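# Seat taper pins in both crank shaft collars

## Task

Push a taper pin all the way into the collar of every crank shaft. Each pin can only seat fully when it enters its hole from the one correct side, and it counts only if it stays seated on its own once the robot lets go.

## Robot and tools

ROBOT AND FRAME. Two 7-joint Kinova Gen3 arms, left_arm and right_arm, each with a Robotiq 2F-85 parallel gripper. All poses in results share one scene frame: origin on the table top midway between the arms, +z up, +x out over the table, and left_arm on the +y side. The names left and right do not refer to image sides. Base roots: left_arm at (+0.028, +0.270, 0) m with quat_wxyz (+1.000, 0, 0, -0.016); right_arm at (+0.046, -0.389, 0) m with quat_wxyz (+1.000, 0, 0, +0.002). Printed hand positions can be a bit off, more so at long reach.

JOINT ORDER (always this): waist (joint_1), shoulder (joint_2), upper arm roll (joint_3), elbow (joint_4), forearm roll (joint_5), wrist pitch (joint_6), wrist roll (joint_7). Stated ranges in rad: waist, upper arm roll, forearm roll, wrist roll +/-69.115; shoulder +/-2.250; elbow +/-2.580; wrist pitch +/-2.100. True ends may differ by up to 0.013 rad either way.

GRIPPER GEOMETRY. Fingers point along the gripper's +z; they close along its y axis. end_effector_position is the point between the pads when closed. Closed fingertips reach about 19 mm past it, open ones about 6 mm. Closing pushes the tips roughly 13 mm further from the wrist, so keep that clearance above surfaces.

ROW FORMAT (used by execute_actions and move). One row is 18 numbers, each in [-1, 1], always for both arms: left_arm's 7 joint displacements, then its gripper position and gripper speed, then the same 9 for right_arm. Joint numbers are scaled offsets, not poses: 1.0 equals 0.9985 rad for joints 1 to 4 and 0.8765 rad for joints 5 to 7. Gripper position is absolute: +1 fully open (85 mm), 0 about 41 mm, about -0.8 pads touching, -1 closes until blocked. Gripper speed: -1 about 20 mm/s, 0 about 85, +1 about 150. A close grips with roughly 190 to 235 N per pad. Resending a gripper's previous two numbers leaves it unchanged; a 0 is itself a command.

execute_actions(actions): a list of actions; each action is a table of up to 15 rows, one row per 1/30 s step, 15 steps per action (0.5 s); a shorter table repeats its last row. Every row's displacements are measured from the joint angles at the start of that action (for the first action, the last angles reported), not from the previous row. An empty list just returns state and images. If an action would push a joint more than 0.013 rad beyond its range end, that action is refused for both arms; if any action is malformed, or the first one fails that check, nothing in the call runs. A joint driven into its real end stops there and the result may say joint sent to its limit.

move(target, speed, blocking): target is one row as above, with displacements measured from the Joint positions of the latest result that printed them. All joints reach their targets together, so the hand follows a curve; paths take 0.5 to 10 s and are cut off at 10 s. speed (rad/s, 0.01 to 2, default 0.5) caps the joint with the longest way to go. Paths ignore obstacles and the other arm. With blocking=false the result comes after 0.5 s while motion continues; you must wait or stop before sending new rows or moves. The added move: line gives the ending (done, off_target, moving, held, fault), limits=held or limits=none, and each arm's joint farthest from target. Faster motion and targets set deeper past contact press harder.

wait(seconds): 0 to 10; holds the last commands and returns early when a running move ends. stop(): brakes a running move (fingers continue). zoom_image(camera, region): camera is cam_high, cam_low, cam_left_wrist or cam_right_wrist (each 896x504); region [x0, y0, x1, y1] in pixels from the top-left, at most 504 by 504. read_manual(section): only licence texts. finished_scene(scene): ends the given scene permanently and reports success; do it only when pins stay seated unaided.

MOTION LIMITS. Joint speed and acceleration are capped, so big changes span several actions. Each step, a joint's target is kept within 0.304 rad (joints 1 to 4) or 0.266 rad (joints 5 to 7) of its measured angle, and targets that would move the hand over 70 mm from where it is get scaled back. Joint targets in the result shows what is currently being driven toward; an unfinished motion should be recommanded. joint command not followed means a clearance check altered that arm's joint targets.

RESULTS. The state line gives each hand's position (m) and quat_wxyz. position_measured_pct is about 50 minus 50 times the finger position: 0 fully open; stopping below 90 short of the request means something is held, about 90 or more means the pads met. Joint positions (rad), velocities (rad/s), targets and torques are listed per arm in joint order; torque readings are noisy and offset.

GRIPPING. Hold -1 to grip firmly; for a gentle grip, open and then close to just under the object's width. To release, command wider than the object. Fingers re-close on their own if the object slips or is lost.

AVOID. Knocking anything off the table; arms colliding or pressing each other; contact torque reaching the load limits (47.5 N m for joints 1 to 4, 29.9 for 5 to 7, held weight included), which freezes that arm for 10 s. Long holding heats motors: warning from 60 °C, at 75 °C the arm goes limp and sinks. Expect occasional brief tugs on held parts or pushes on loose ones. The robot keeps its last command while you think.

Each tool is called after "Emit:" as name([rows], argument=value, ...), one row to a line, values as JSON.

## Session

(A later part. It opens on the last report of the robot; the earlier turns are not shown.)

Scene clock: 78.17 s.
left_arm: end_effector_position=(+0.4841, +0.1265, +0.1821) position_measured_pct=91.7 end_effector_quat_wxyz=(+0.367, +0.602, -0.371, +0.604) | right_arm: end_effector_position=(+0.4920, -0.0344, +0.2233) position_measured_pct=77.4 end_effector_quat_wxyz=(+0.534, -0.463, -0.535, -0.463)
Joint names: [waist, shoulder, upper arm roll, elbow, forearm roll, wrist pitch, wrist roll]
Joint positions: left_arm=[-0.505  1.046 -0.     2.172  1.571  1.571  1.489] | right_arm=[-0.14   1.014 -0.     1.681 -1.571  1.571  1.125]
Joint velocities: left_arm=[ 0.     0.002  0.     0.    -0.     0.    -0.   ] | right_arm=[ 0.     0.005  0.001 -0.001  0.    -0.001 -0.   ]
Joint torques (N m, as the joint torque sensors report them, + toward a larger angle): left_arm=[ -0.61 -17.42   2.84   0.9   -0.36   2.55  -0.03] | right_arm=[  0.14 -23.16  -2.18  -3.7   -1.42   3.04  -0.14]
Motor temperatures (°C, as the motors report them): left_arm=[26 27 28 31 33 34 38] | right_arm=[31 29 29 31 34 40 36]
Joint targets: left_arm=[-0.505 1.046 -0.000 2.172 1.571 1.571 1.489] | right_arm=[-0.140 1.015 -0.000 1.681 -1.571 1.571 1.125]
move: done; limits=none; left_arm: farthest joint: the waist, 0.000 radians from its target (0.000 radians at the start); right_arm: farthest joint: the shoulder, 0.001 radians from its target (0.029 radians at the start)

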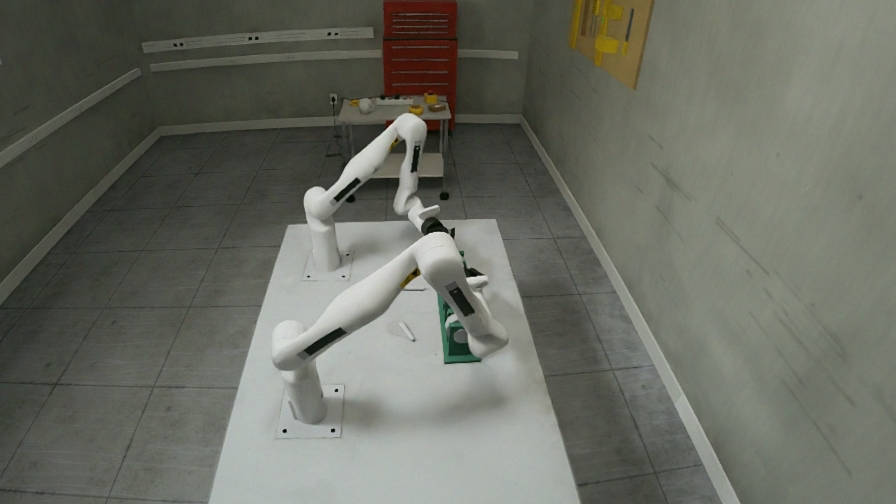

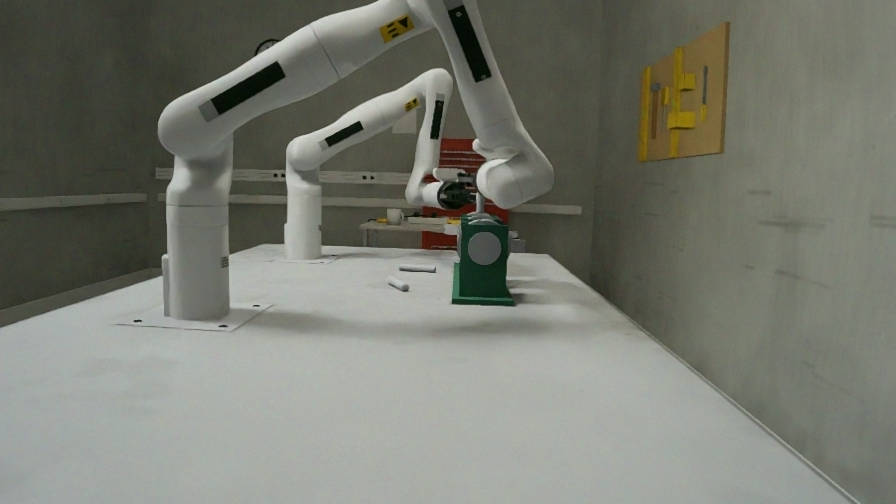

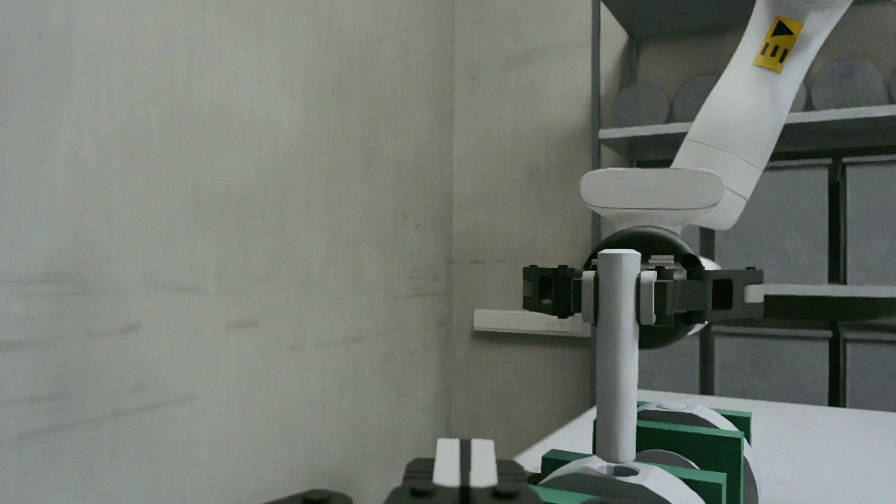

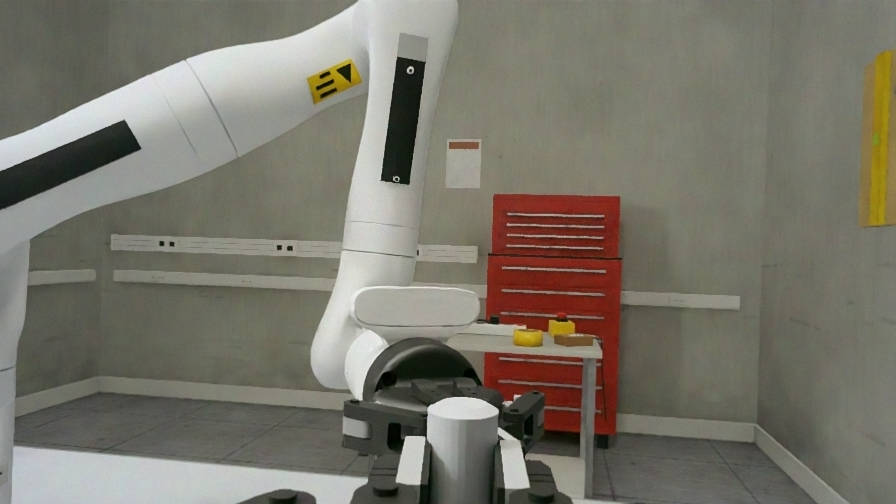

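Emit:
move(target=[0,0,0,0,0,0,0,-1,0,0,0.021,0,-0.001,0,0,0.023,-1,0], speed=0.03)

Emit:
zoom_image(camera="cam_left_wrist", region=[530,400,730,504])

Scene clock: 79.50 s.
left_arm: end_effector_position=(+0.4841, +0.1265, +0.1821) position_measured_pct=91.7 end_effector_quat_wxyz=(+0.367, +0.602, -0.371, +0.604) | right_arm: end_effector_position=(+0.4910, -0.0345, +0.2166) position_measured_pct=77.4 end_effector_quat_wxyz=(+0.535, -0.460, -0.535, -0.465)
Joint names: [waist, shoulder, upper arm roll, elbow, forearm roll, wrist pitch, wrist roll]
Joint positions: left_arm=[-0.505  1.046 -0.     2.172  1.571  1.571  1.489] | right_arm=[-0.139  1.031 -0.001  1.68  -1.571  1.575  1.146]
Joint velocities: left_arm=[-0.    -0.     0.001  0.    -0.     0.001  0.   ] | right_arm=[ 0.     0.001  0.001  0.    -0.     0.    -0.   ]
Joint torques (N m, as the joint torque sensors report them, + toward a larger angle): left_arm=[  0.16 -17.38   2.36   0.45  -0.04   2.72  -0.22] | right_arm=[ -0.85 -18.89  -0.86  -3.37  -0.87   1.13  -0.01]
Motor temperatures (°C, as the motors report them): left_arm=[26 27 28 31 33 34 38] | right_arm=[31 29 29 31 34 40 36]
Joint targets: left_arm=[-0.505 1.046 -0.000 2.172 1.571 1.571 1.489] | right_arm=[-0.140 1.035 -0.000 1.680 -1.571 1.571 1.146]
move: done; limits=none; left_arm: farthest joint: the waist, 0.000 radians from its target (0.000 radians at the start); right_arm: farthest joint: the shoulder, 0.004 radians from its target (0.020 radians at the start)

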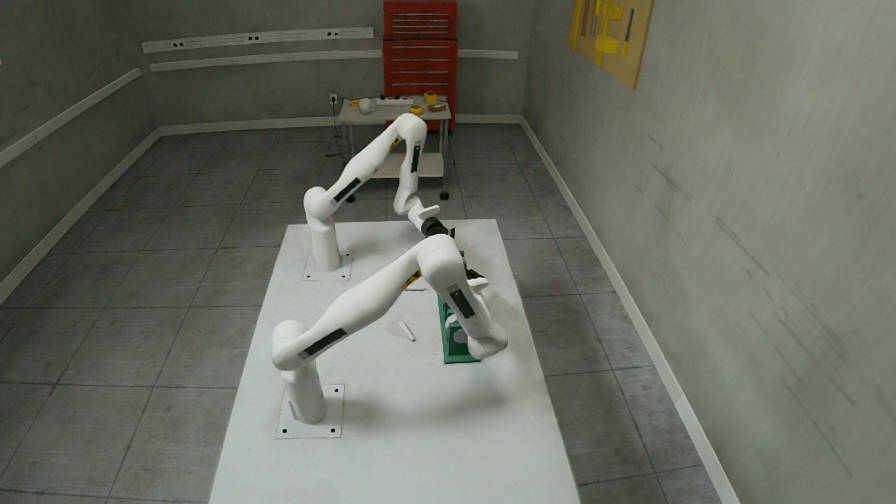

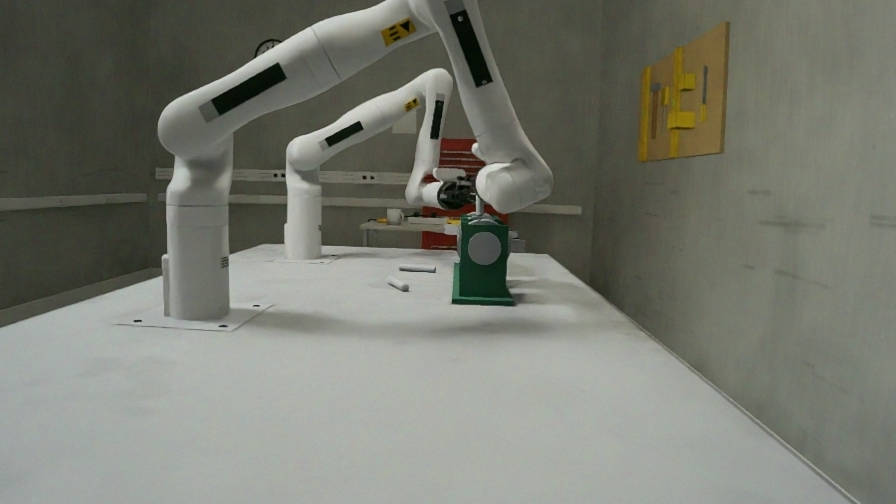

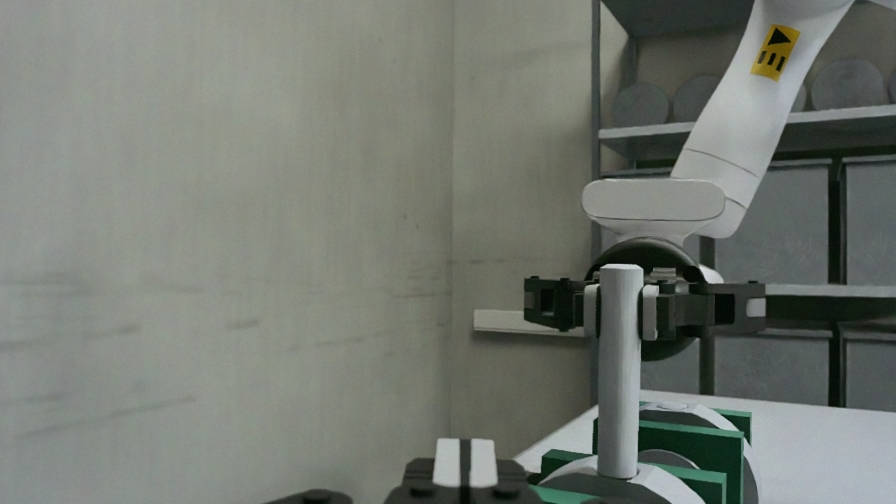

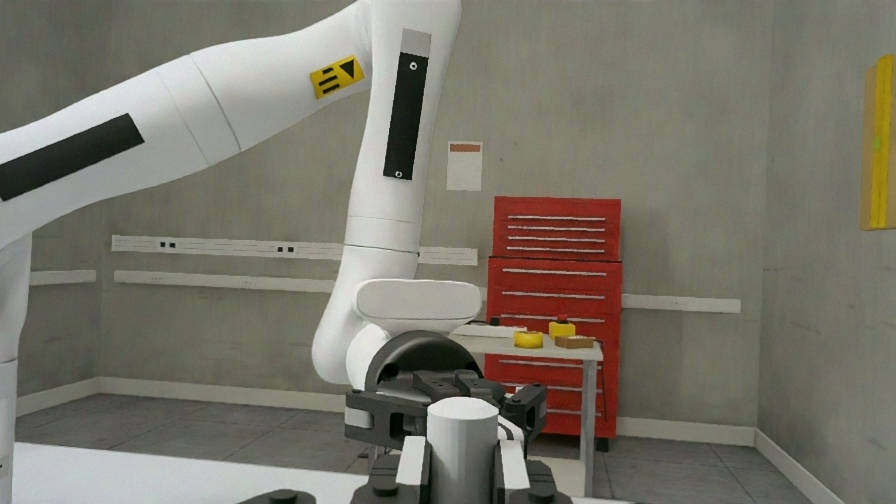

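Region (530, 400, 730, 504) of cam_left_wrist's 896x504 image, scaled by 2.520; it fills the top 262 rows of this view, and the rest is white.

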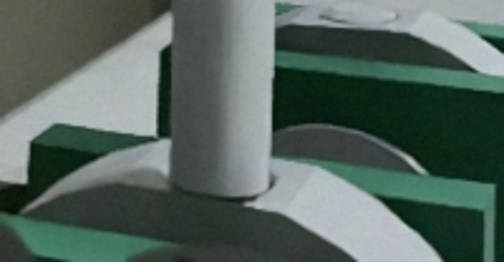

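Emit:
execute_actions([
  [[0,0,0,0,0,0,0,-1,0,0,-0.013,0.001,0.002,0,-0.005,-0.012,-1,0]],
  [[0,0,0,0,0,0,0,-1,0,0.006,-0.002,0,0.009,0,0,0.008,-1,0]],
])

Emit:
zoom_image(camera="cam_left_wrist", region=[530,400,730,504])

Scene clock: 80.83 s.
left_arm: end_effector_position=(+0.4841, +0.1265, +0.1821) position_measured_pct=91.7 end_effector_quat_wxyz=(+0.367, +0.602, -0.371, +0.604) | right_arm: end_effector_position=(+0.4918, -0.0377, +0.2210) position_measured_pct=77.4 end_effector_quat_wxyz=(+0.532, -0.463, -0.534, -0.466)
Joint names: [waist, shoulder, upper arm roll, elbow, forearm roll, wrist pitch, wrist roll]
Joint positions: left_arm=[-0.505  1.046 -0.     2.172  1.571  1.571  1.489] | right_arm=[-0.134  1.016 -0.     1.691 -1.571  1.57   1.142]
Joint velocities: left_arm=[ 0.001 -0.     0.001  0.     0.     0.001 -0.   ] | right_arm=[ 0.     0.001  0.     0.001 -0.    -0.    -0.   ]
Joint torques (N m, as the joint torque sensors report them, + toward a larger angle): left_arm=[ -0.34 -17.68   3.15   0.42  -0.33   2.58  -0.29] | right_arm=[ -0.07 -22.28  -2.7   -3.56  -1.05   3.31  -0.07]
Motor temperatures (°C, as the motors report them): left_arm=[26 27 28 31 33 34 38] | right_arm=[31 29 29 31 34 40 36]
Joint targets: left_arm=[-0.505 1.046 -0.000 2.172 1.571 1.571 1.489] | right_arm=[-0.133 1.016 -0.000 1.691 -1.571 1.570 1.142]

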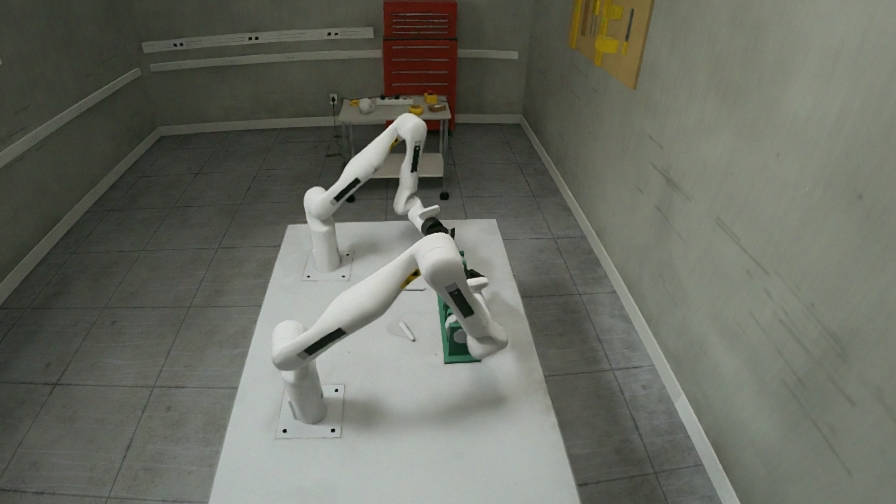

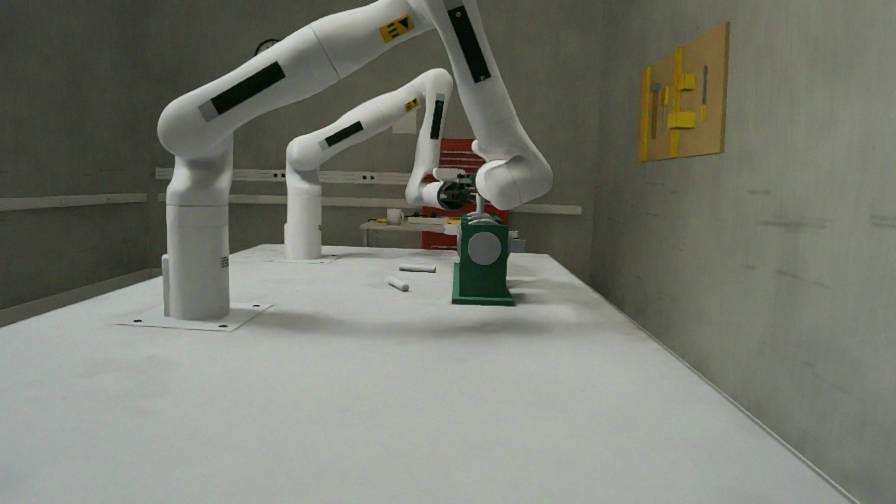

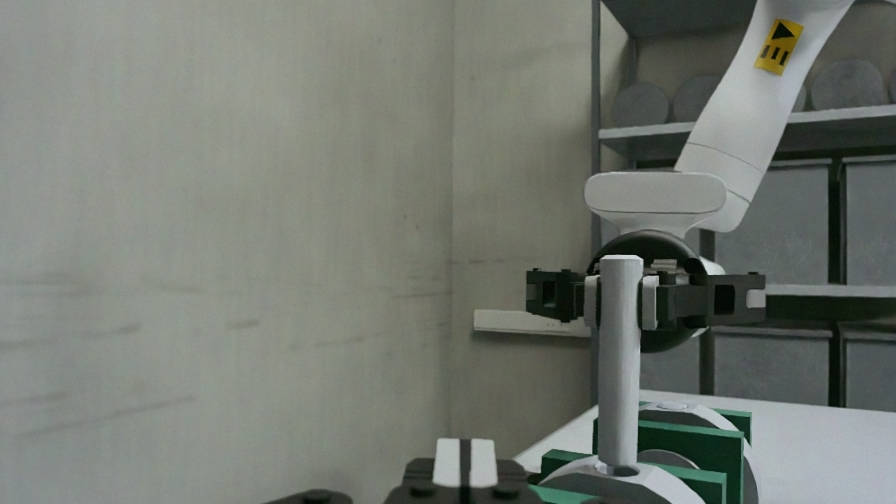

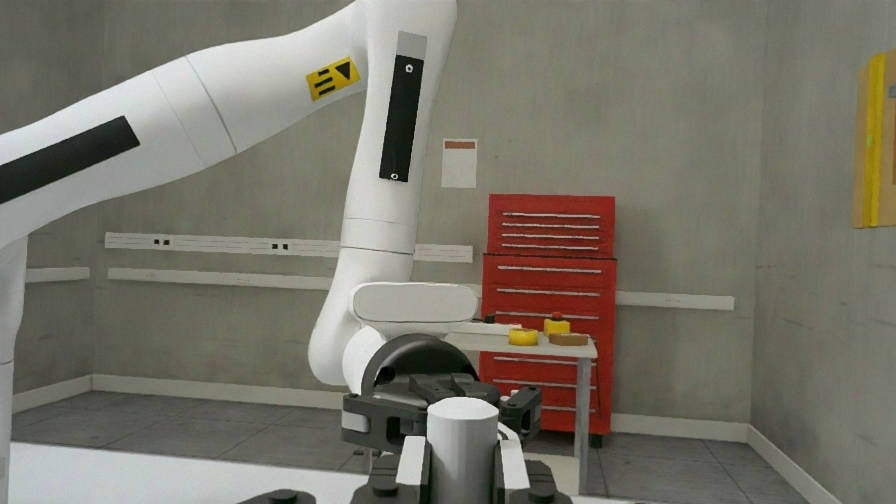

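Region (530, 400, 730, 504) of cam_left_wrist's 896x504 image, scaled by 2.520; it fills the top 262 rows of this view, and the rest is white.

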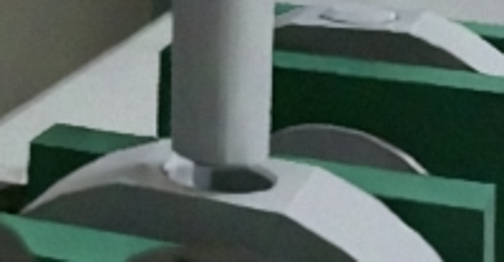

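Centered. Descend 14 mm.

Emit:
move(target=[0,0,0,0,0,0,0,-1,0,0,0.030,0,-0.006,0,0,0.021,-1,0], speed=0.04)

Scene clock: 81.90 s.
left_arm: end_effector_position=(+0.4841, +0.1265, +0.1821) position_measured_pct=91.7 end_effector_quat_wxyz=(+0.367, +0.602, -0.371, +0.604) | right_arm: end_effector_position=(+0.4918, -0.0377, +0.2160) position_measured_pct=77.4 end_effector_quat_wxyz=(+0.534, -0.459, -0.532, -0.470)
Joint names: [waist, shoulder, upper arm roll, elbow, forearm roll, wrist pitch, wrist roll]
Joint positions: left_arm=[-0.505  1.046 -0.     2.172  1.571  1.571  1.489] | right_arm=[-0.131  1.037 -0.004  1.684 -1.573  1.58   1.16 ]
Joint velocities: left_arm=[ 0.     0.    -0.001  0.    -0.     0.001 -0.   ] | right_arm=[ 0.     0.     0.     0.002 -0.     0.     0.   ]
Joint torques (N m, as the joint torque sensors report them, + toward a larger angle): left_arm=[ -0.47 -17.52   2.65   0.6   -0.26   3.07  -0.31] | right_arm=[ -2.12 -15.07   0.88  -2.2   -0.32  -1.4    0.32]
Motor temperatures (°C, as the motors report them): left_arm=[26 27 28 31 33 34 38] | right_arm=[31 29 29 31 34 40 36]
Joint targets: left_arm=[-0.505 1.046 -0.000 2.172 1.571 1.571 1.489] | right_arm=[-0.134 1.046 -0.000 1.685 -1.571 1.570 1.160]
move: done; limits=none; left_arm: farthest joint: the waist, 0.000 radians from its target (0.000 radians at the start); right_arm: farthest joint: the wrist pitch, 0.010 radians from its target (0.000 radians at the start)

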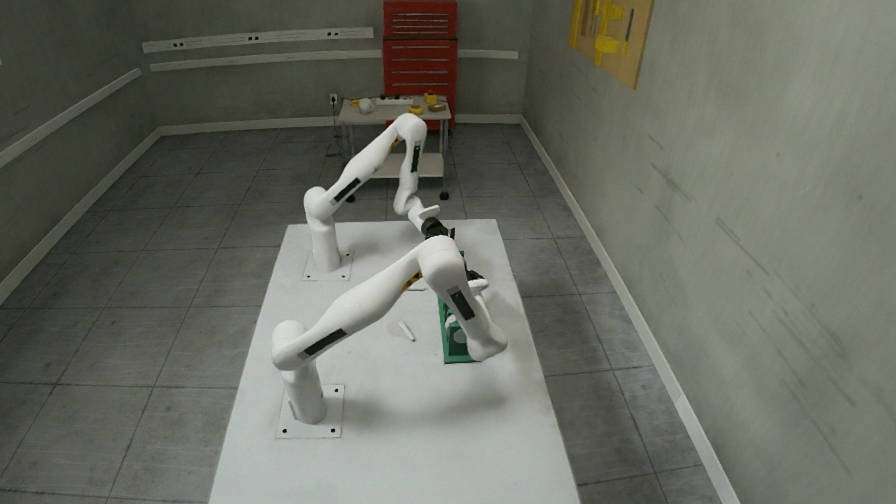

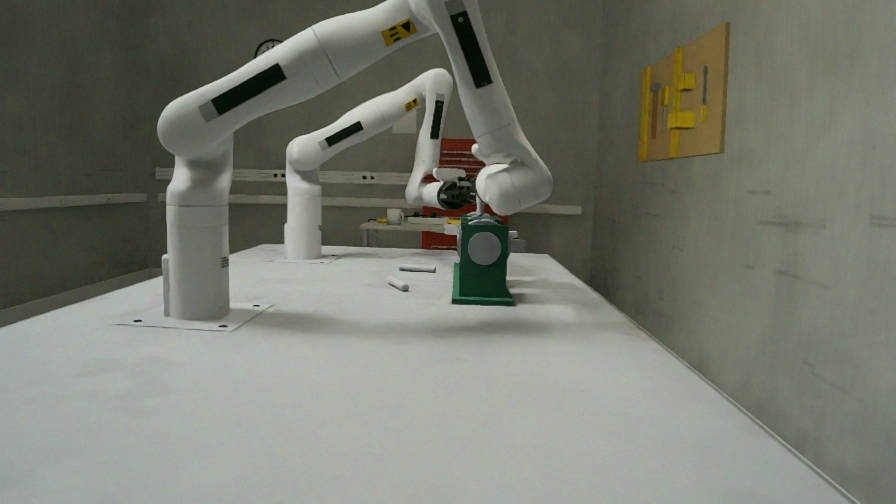

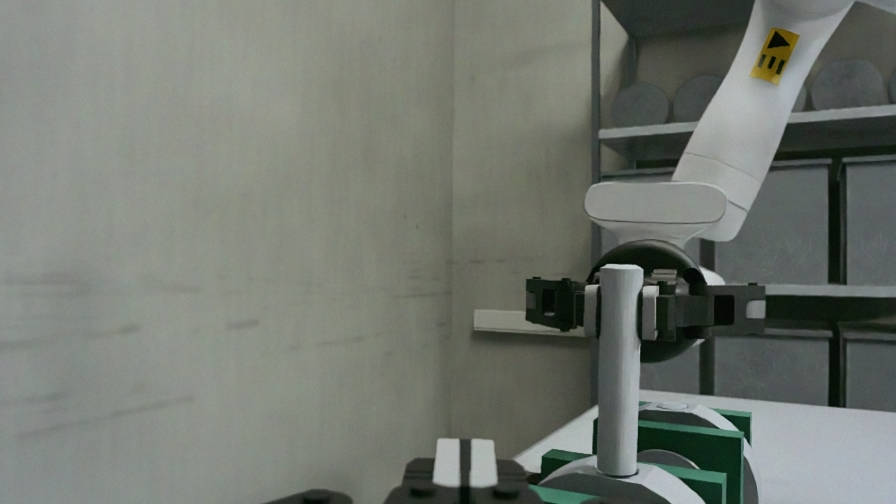

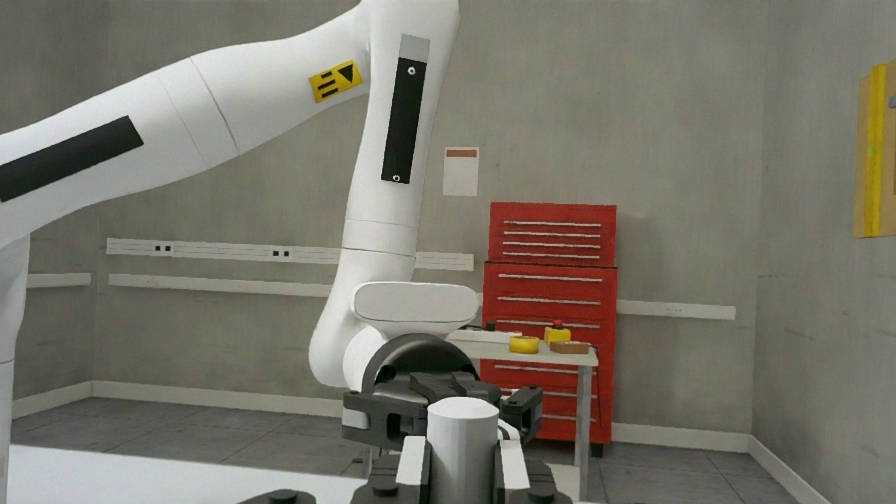

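Emit:
zoom_image(camera="cam_left_wrist", region=[570,440,670,500])

Region (570, 440, 670, 500) of cam_left_wrist's 896x504 image, scaled by 5.040; it fills the top 302 rows of this view, and the rest is white.

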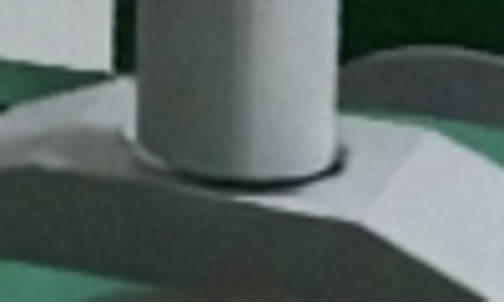

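Emit:
execute_actions([
  [[0,0,0,0,0,0,0,-1,0,-0.004,-0.017,0.004,0.003,0.002,-0.010,-0.025,-1,0]],
  [[0,0,0,0,0,0,0,-1,0,-0.002,0,0,-0.002,0,0,-0.002,-1,0]],
])

Emit:
move(target=[0,0,0,0,0,0,0,-1,0,0,0.024,0,-0.005,0,0,0.021,-1,0], speed=0.035)

Emit:
zoom_image(camera="cam_left_wrist", region=[570,440,670,500])

Scene clock: 83.53 s.
left_arm: end_effector_position=(+0.4841, +0.1265, +0.1821) position_measured_pct=91.7 end_effector_quat_wxyz=(+0.367, +0.602, -0.371, +0.604) | right_arm: end_effector_position=(+0.4920, -0.0360, +0.2205) position_measured_pct=77.4 end_effector_quat_wxyz=(+0.533, -0.463, -0.534, -0.465)
Joint names: [waist, shoulder, upper arm roll, elbow, forearm roll, wrist pitch, wrist roll]
Joint positions: left_arm=[-0.505  1.046 -0.     2.172  1.571  1.571  1.489] | right_arm=[-0.137  1.02   0.     1.685 -1.572  1.572  1.136]
Joint velocities: left_arm=[0.    0.    0.    0.    0.    0.001 0.   ] | right_arm=[-0.    -0.001  0.002 -0.001  0.     0.     0.   ]
Joint torques (N m, as the joint torque sensors report them, + toward a larger angle): left_arm=[ -0.3  -17.5    2.39   0.74  -0.32   2.37  -0.06] | right_arm=[ -0.07 -22.82  -2.33  -3.53  -1.43   3.14   0.09]
Motor temperatures (°C, as the motors report them): left_arm=[26 27 28 31 33 34 38] | right_arm=[31 29 29 31 34 40 36]
Joint targets: left_arm=[-0.505 1.046 -0.000 2.172 1.571 1.571 1.489] | right_arm=[-0.137 1.020 0.000 1.685 -1.572 1.572 1.136]

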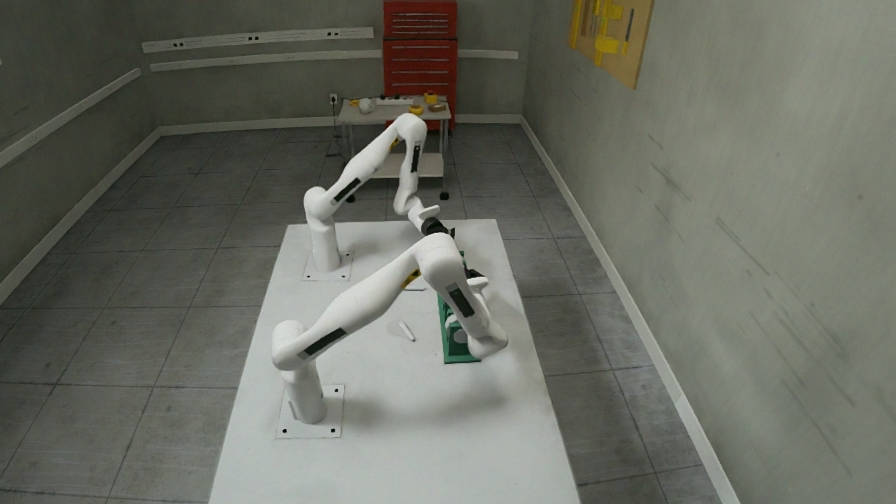

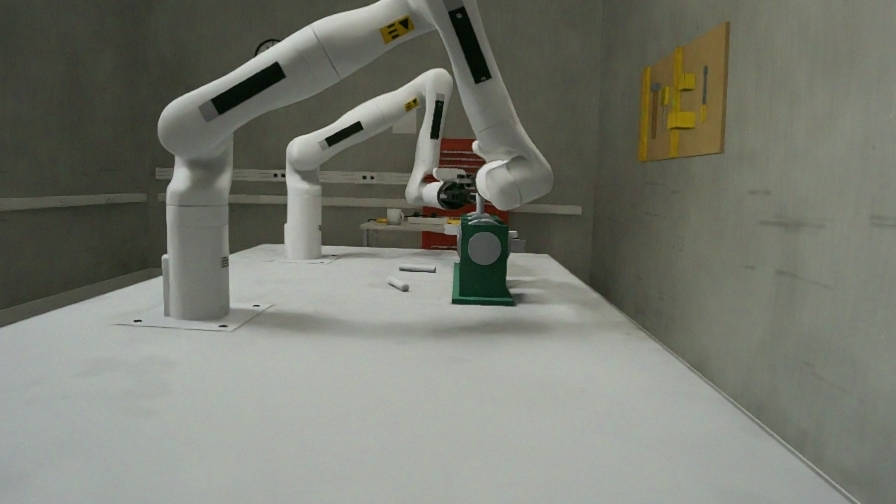

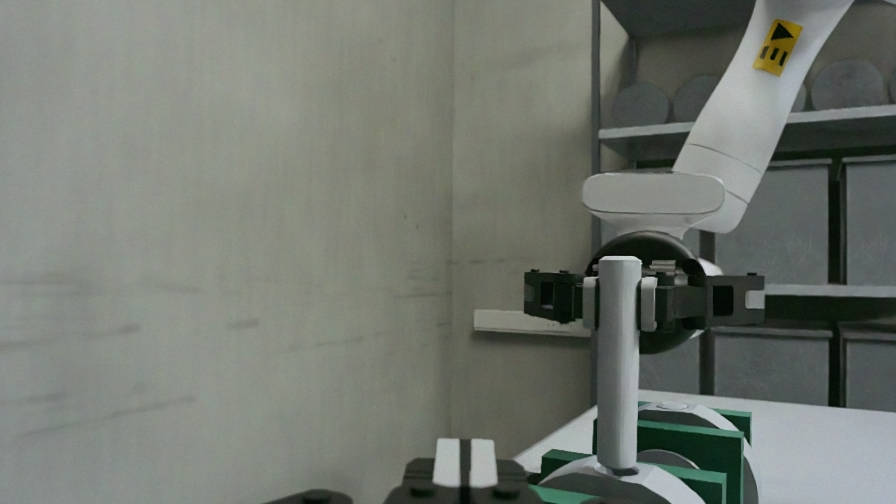

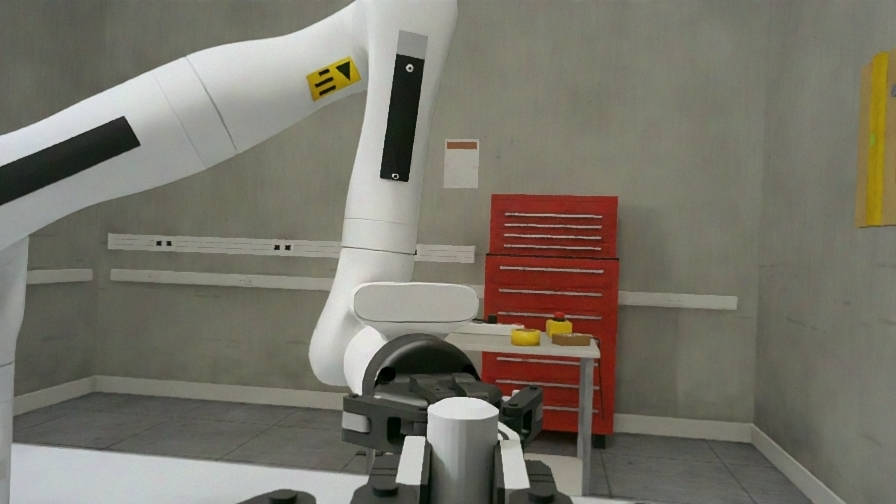

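Scene clock: 84.43 s.
left_arm: end_effector_position=(+0.4841, +0.1265, +0.1821) position_measured_pct=91.7 end_effector_quat_wxyz=(+0.367, +0.602, -0.371, +0.604) | right_arm: end_effector_position=(+0.4917, -0.0360, +0.2162) position_measured_pct=77.4 end_effector_quat_wxyz=(+0.535, -0.458, -0.534, -0.468)
Joint names: [waist, shoulder, upper arm roll, elbow, forearm roll, wrist pitch, wrist roll]
Joint positions: left_arm=[-0.505  1.046 -0.     2.172  1.571  1.571  1.489] | right_arm=[-0.136  1.036 -0.002  1.679 -1.573  1.58   1.154]
Joint velocities: left_arm=[ 0.    -0.     0.001  0.001  0.     0.001  0.   ] | right_arm=[ 0.    -0.001 -0.001 -0.    -0.     0.     0.   ]
Joint torques (N m, as the joint torque sensors report them, + toward a larger angle): left_arm=[ -0.41 -17.4    2.76   0.59  -0.14   2.73  -0.25] | right_arm=[ -1.57 -16.35   0.14  -2.69  -0.55  -0.91   0.23]
Motor temperatures (°C, as the motors report them): left_arm=[26 27 28 31 33 34 38] | right_arm=[31 29 29 31 34 40 36]
Joint targets: left_arm=[-0.505 1.046 -0.000 2.172 1.571 1.571 1.489] | right_arm=[-0.137 1.044 0.000 1.680 -1.572 1.572 1.155]
move: done; limits=none; left_arm: farthest joint: the waist, 0.000 radians from its target (0.000 radians at the start); right_arm: farthest joint: the shoulder, 0.008 radians from its target (0.024 radians at the start)

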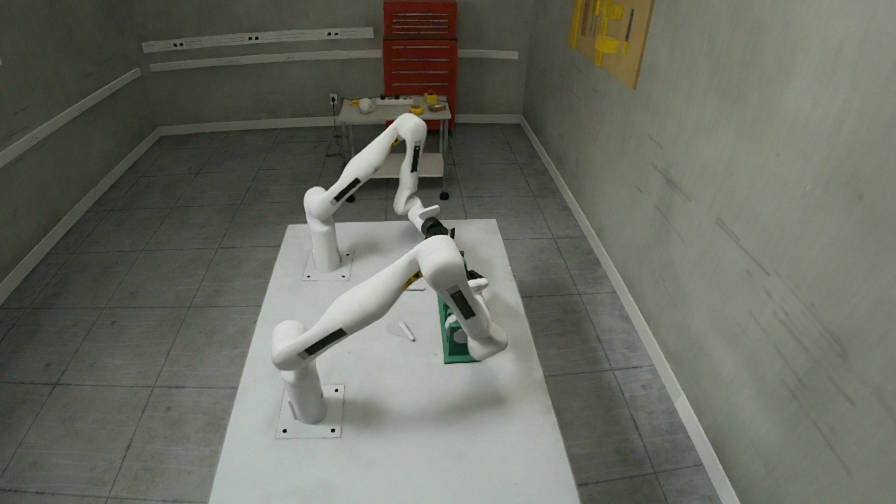

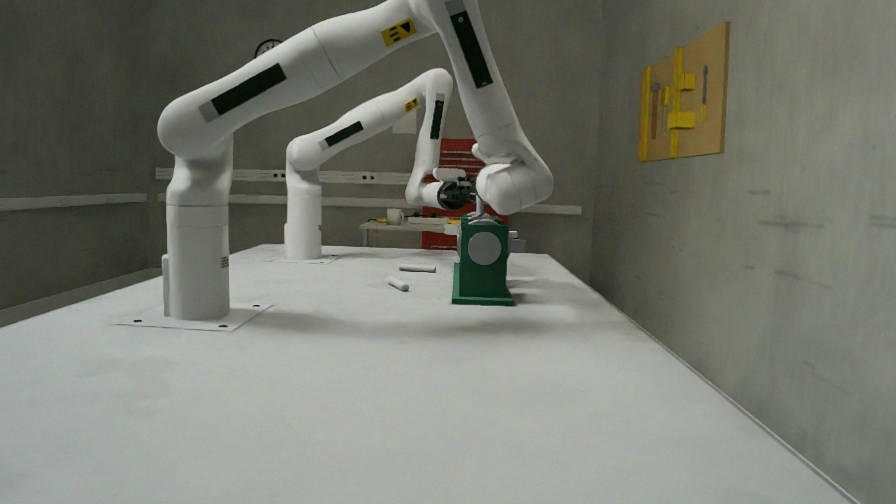

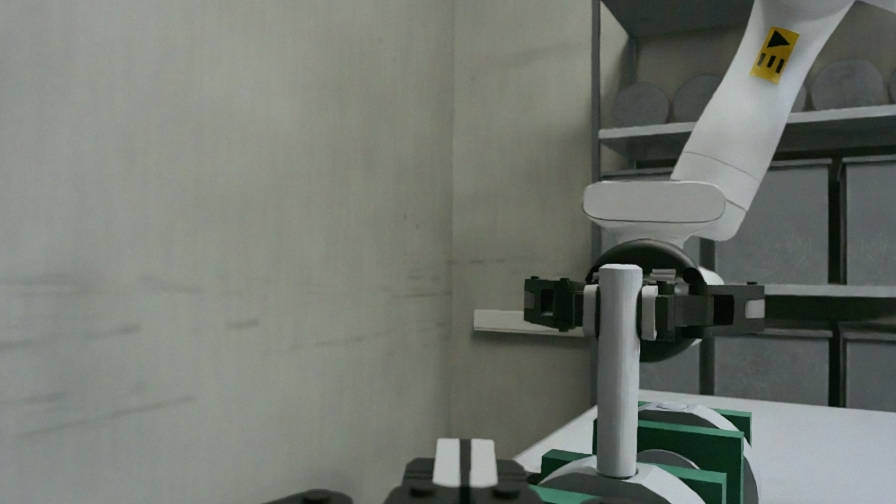

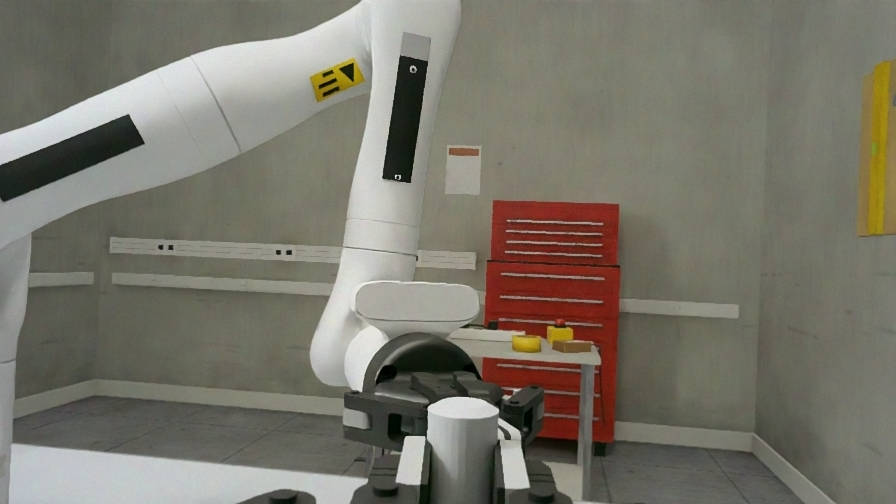

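Region (570, 440, 670, 500) of cam_left_wrist's 896x504 image, scaled by 5.040; it fills the top 302 rows of this view, and the rest is white.

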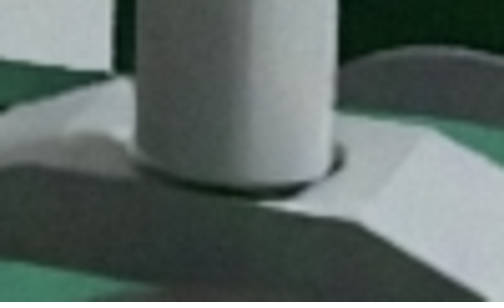

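Emit:
zoom_image(camera="cam_left_wrist", region=[520,250,720,504])

Region (520, 250, 720, 504) of cam_left_wrist's 896x504 image, scaled by 1.984; it fills the left 397 columns of this view, and the rest is white.

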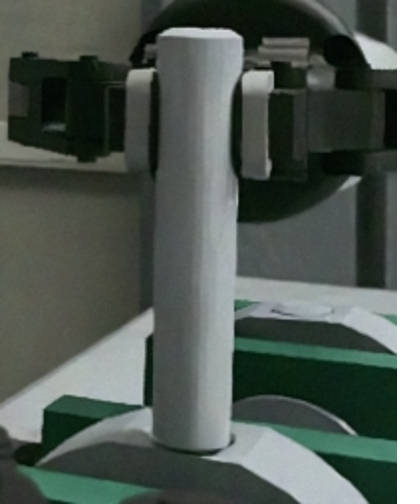

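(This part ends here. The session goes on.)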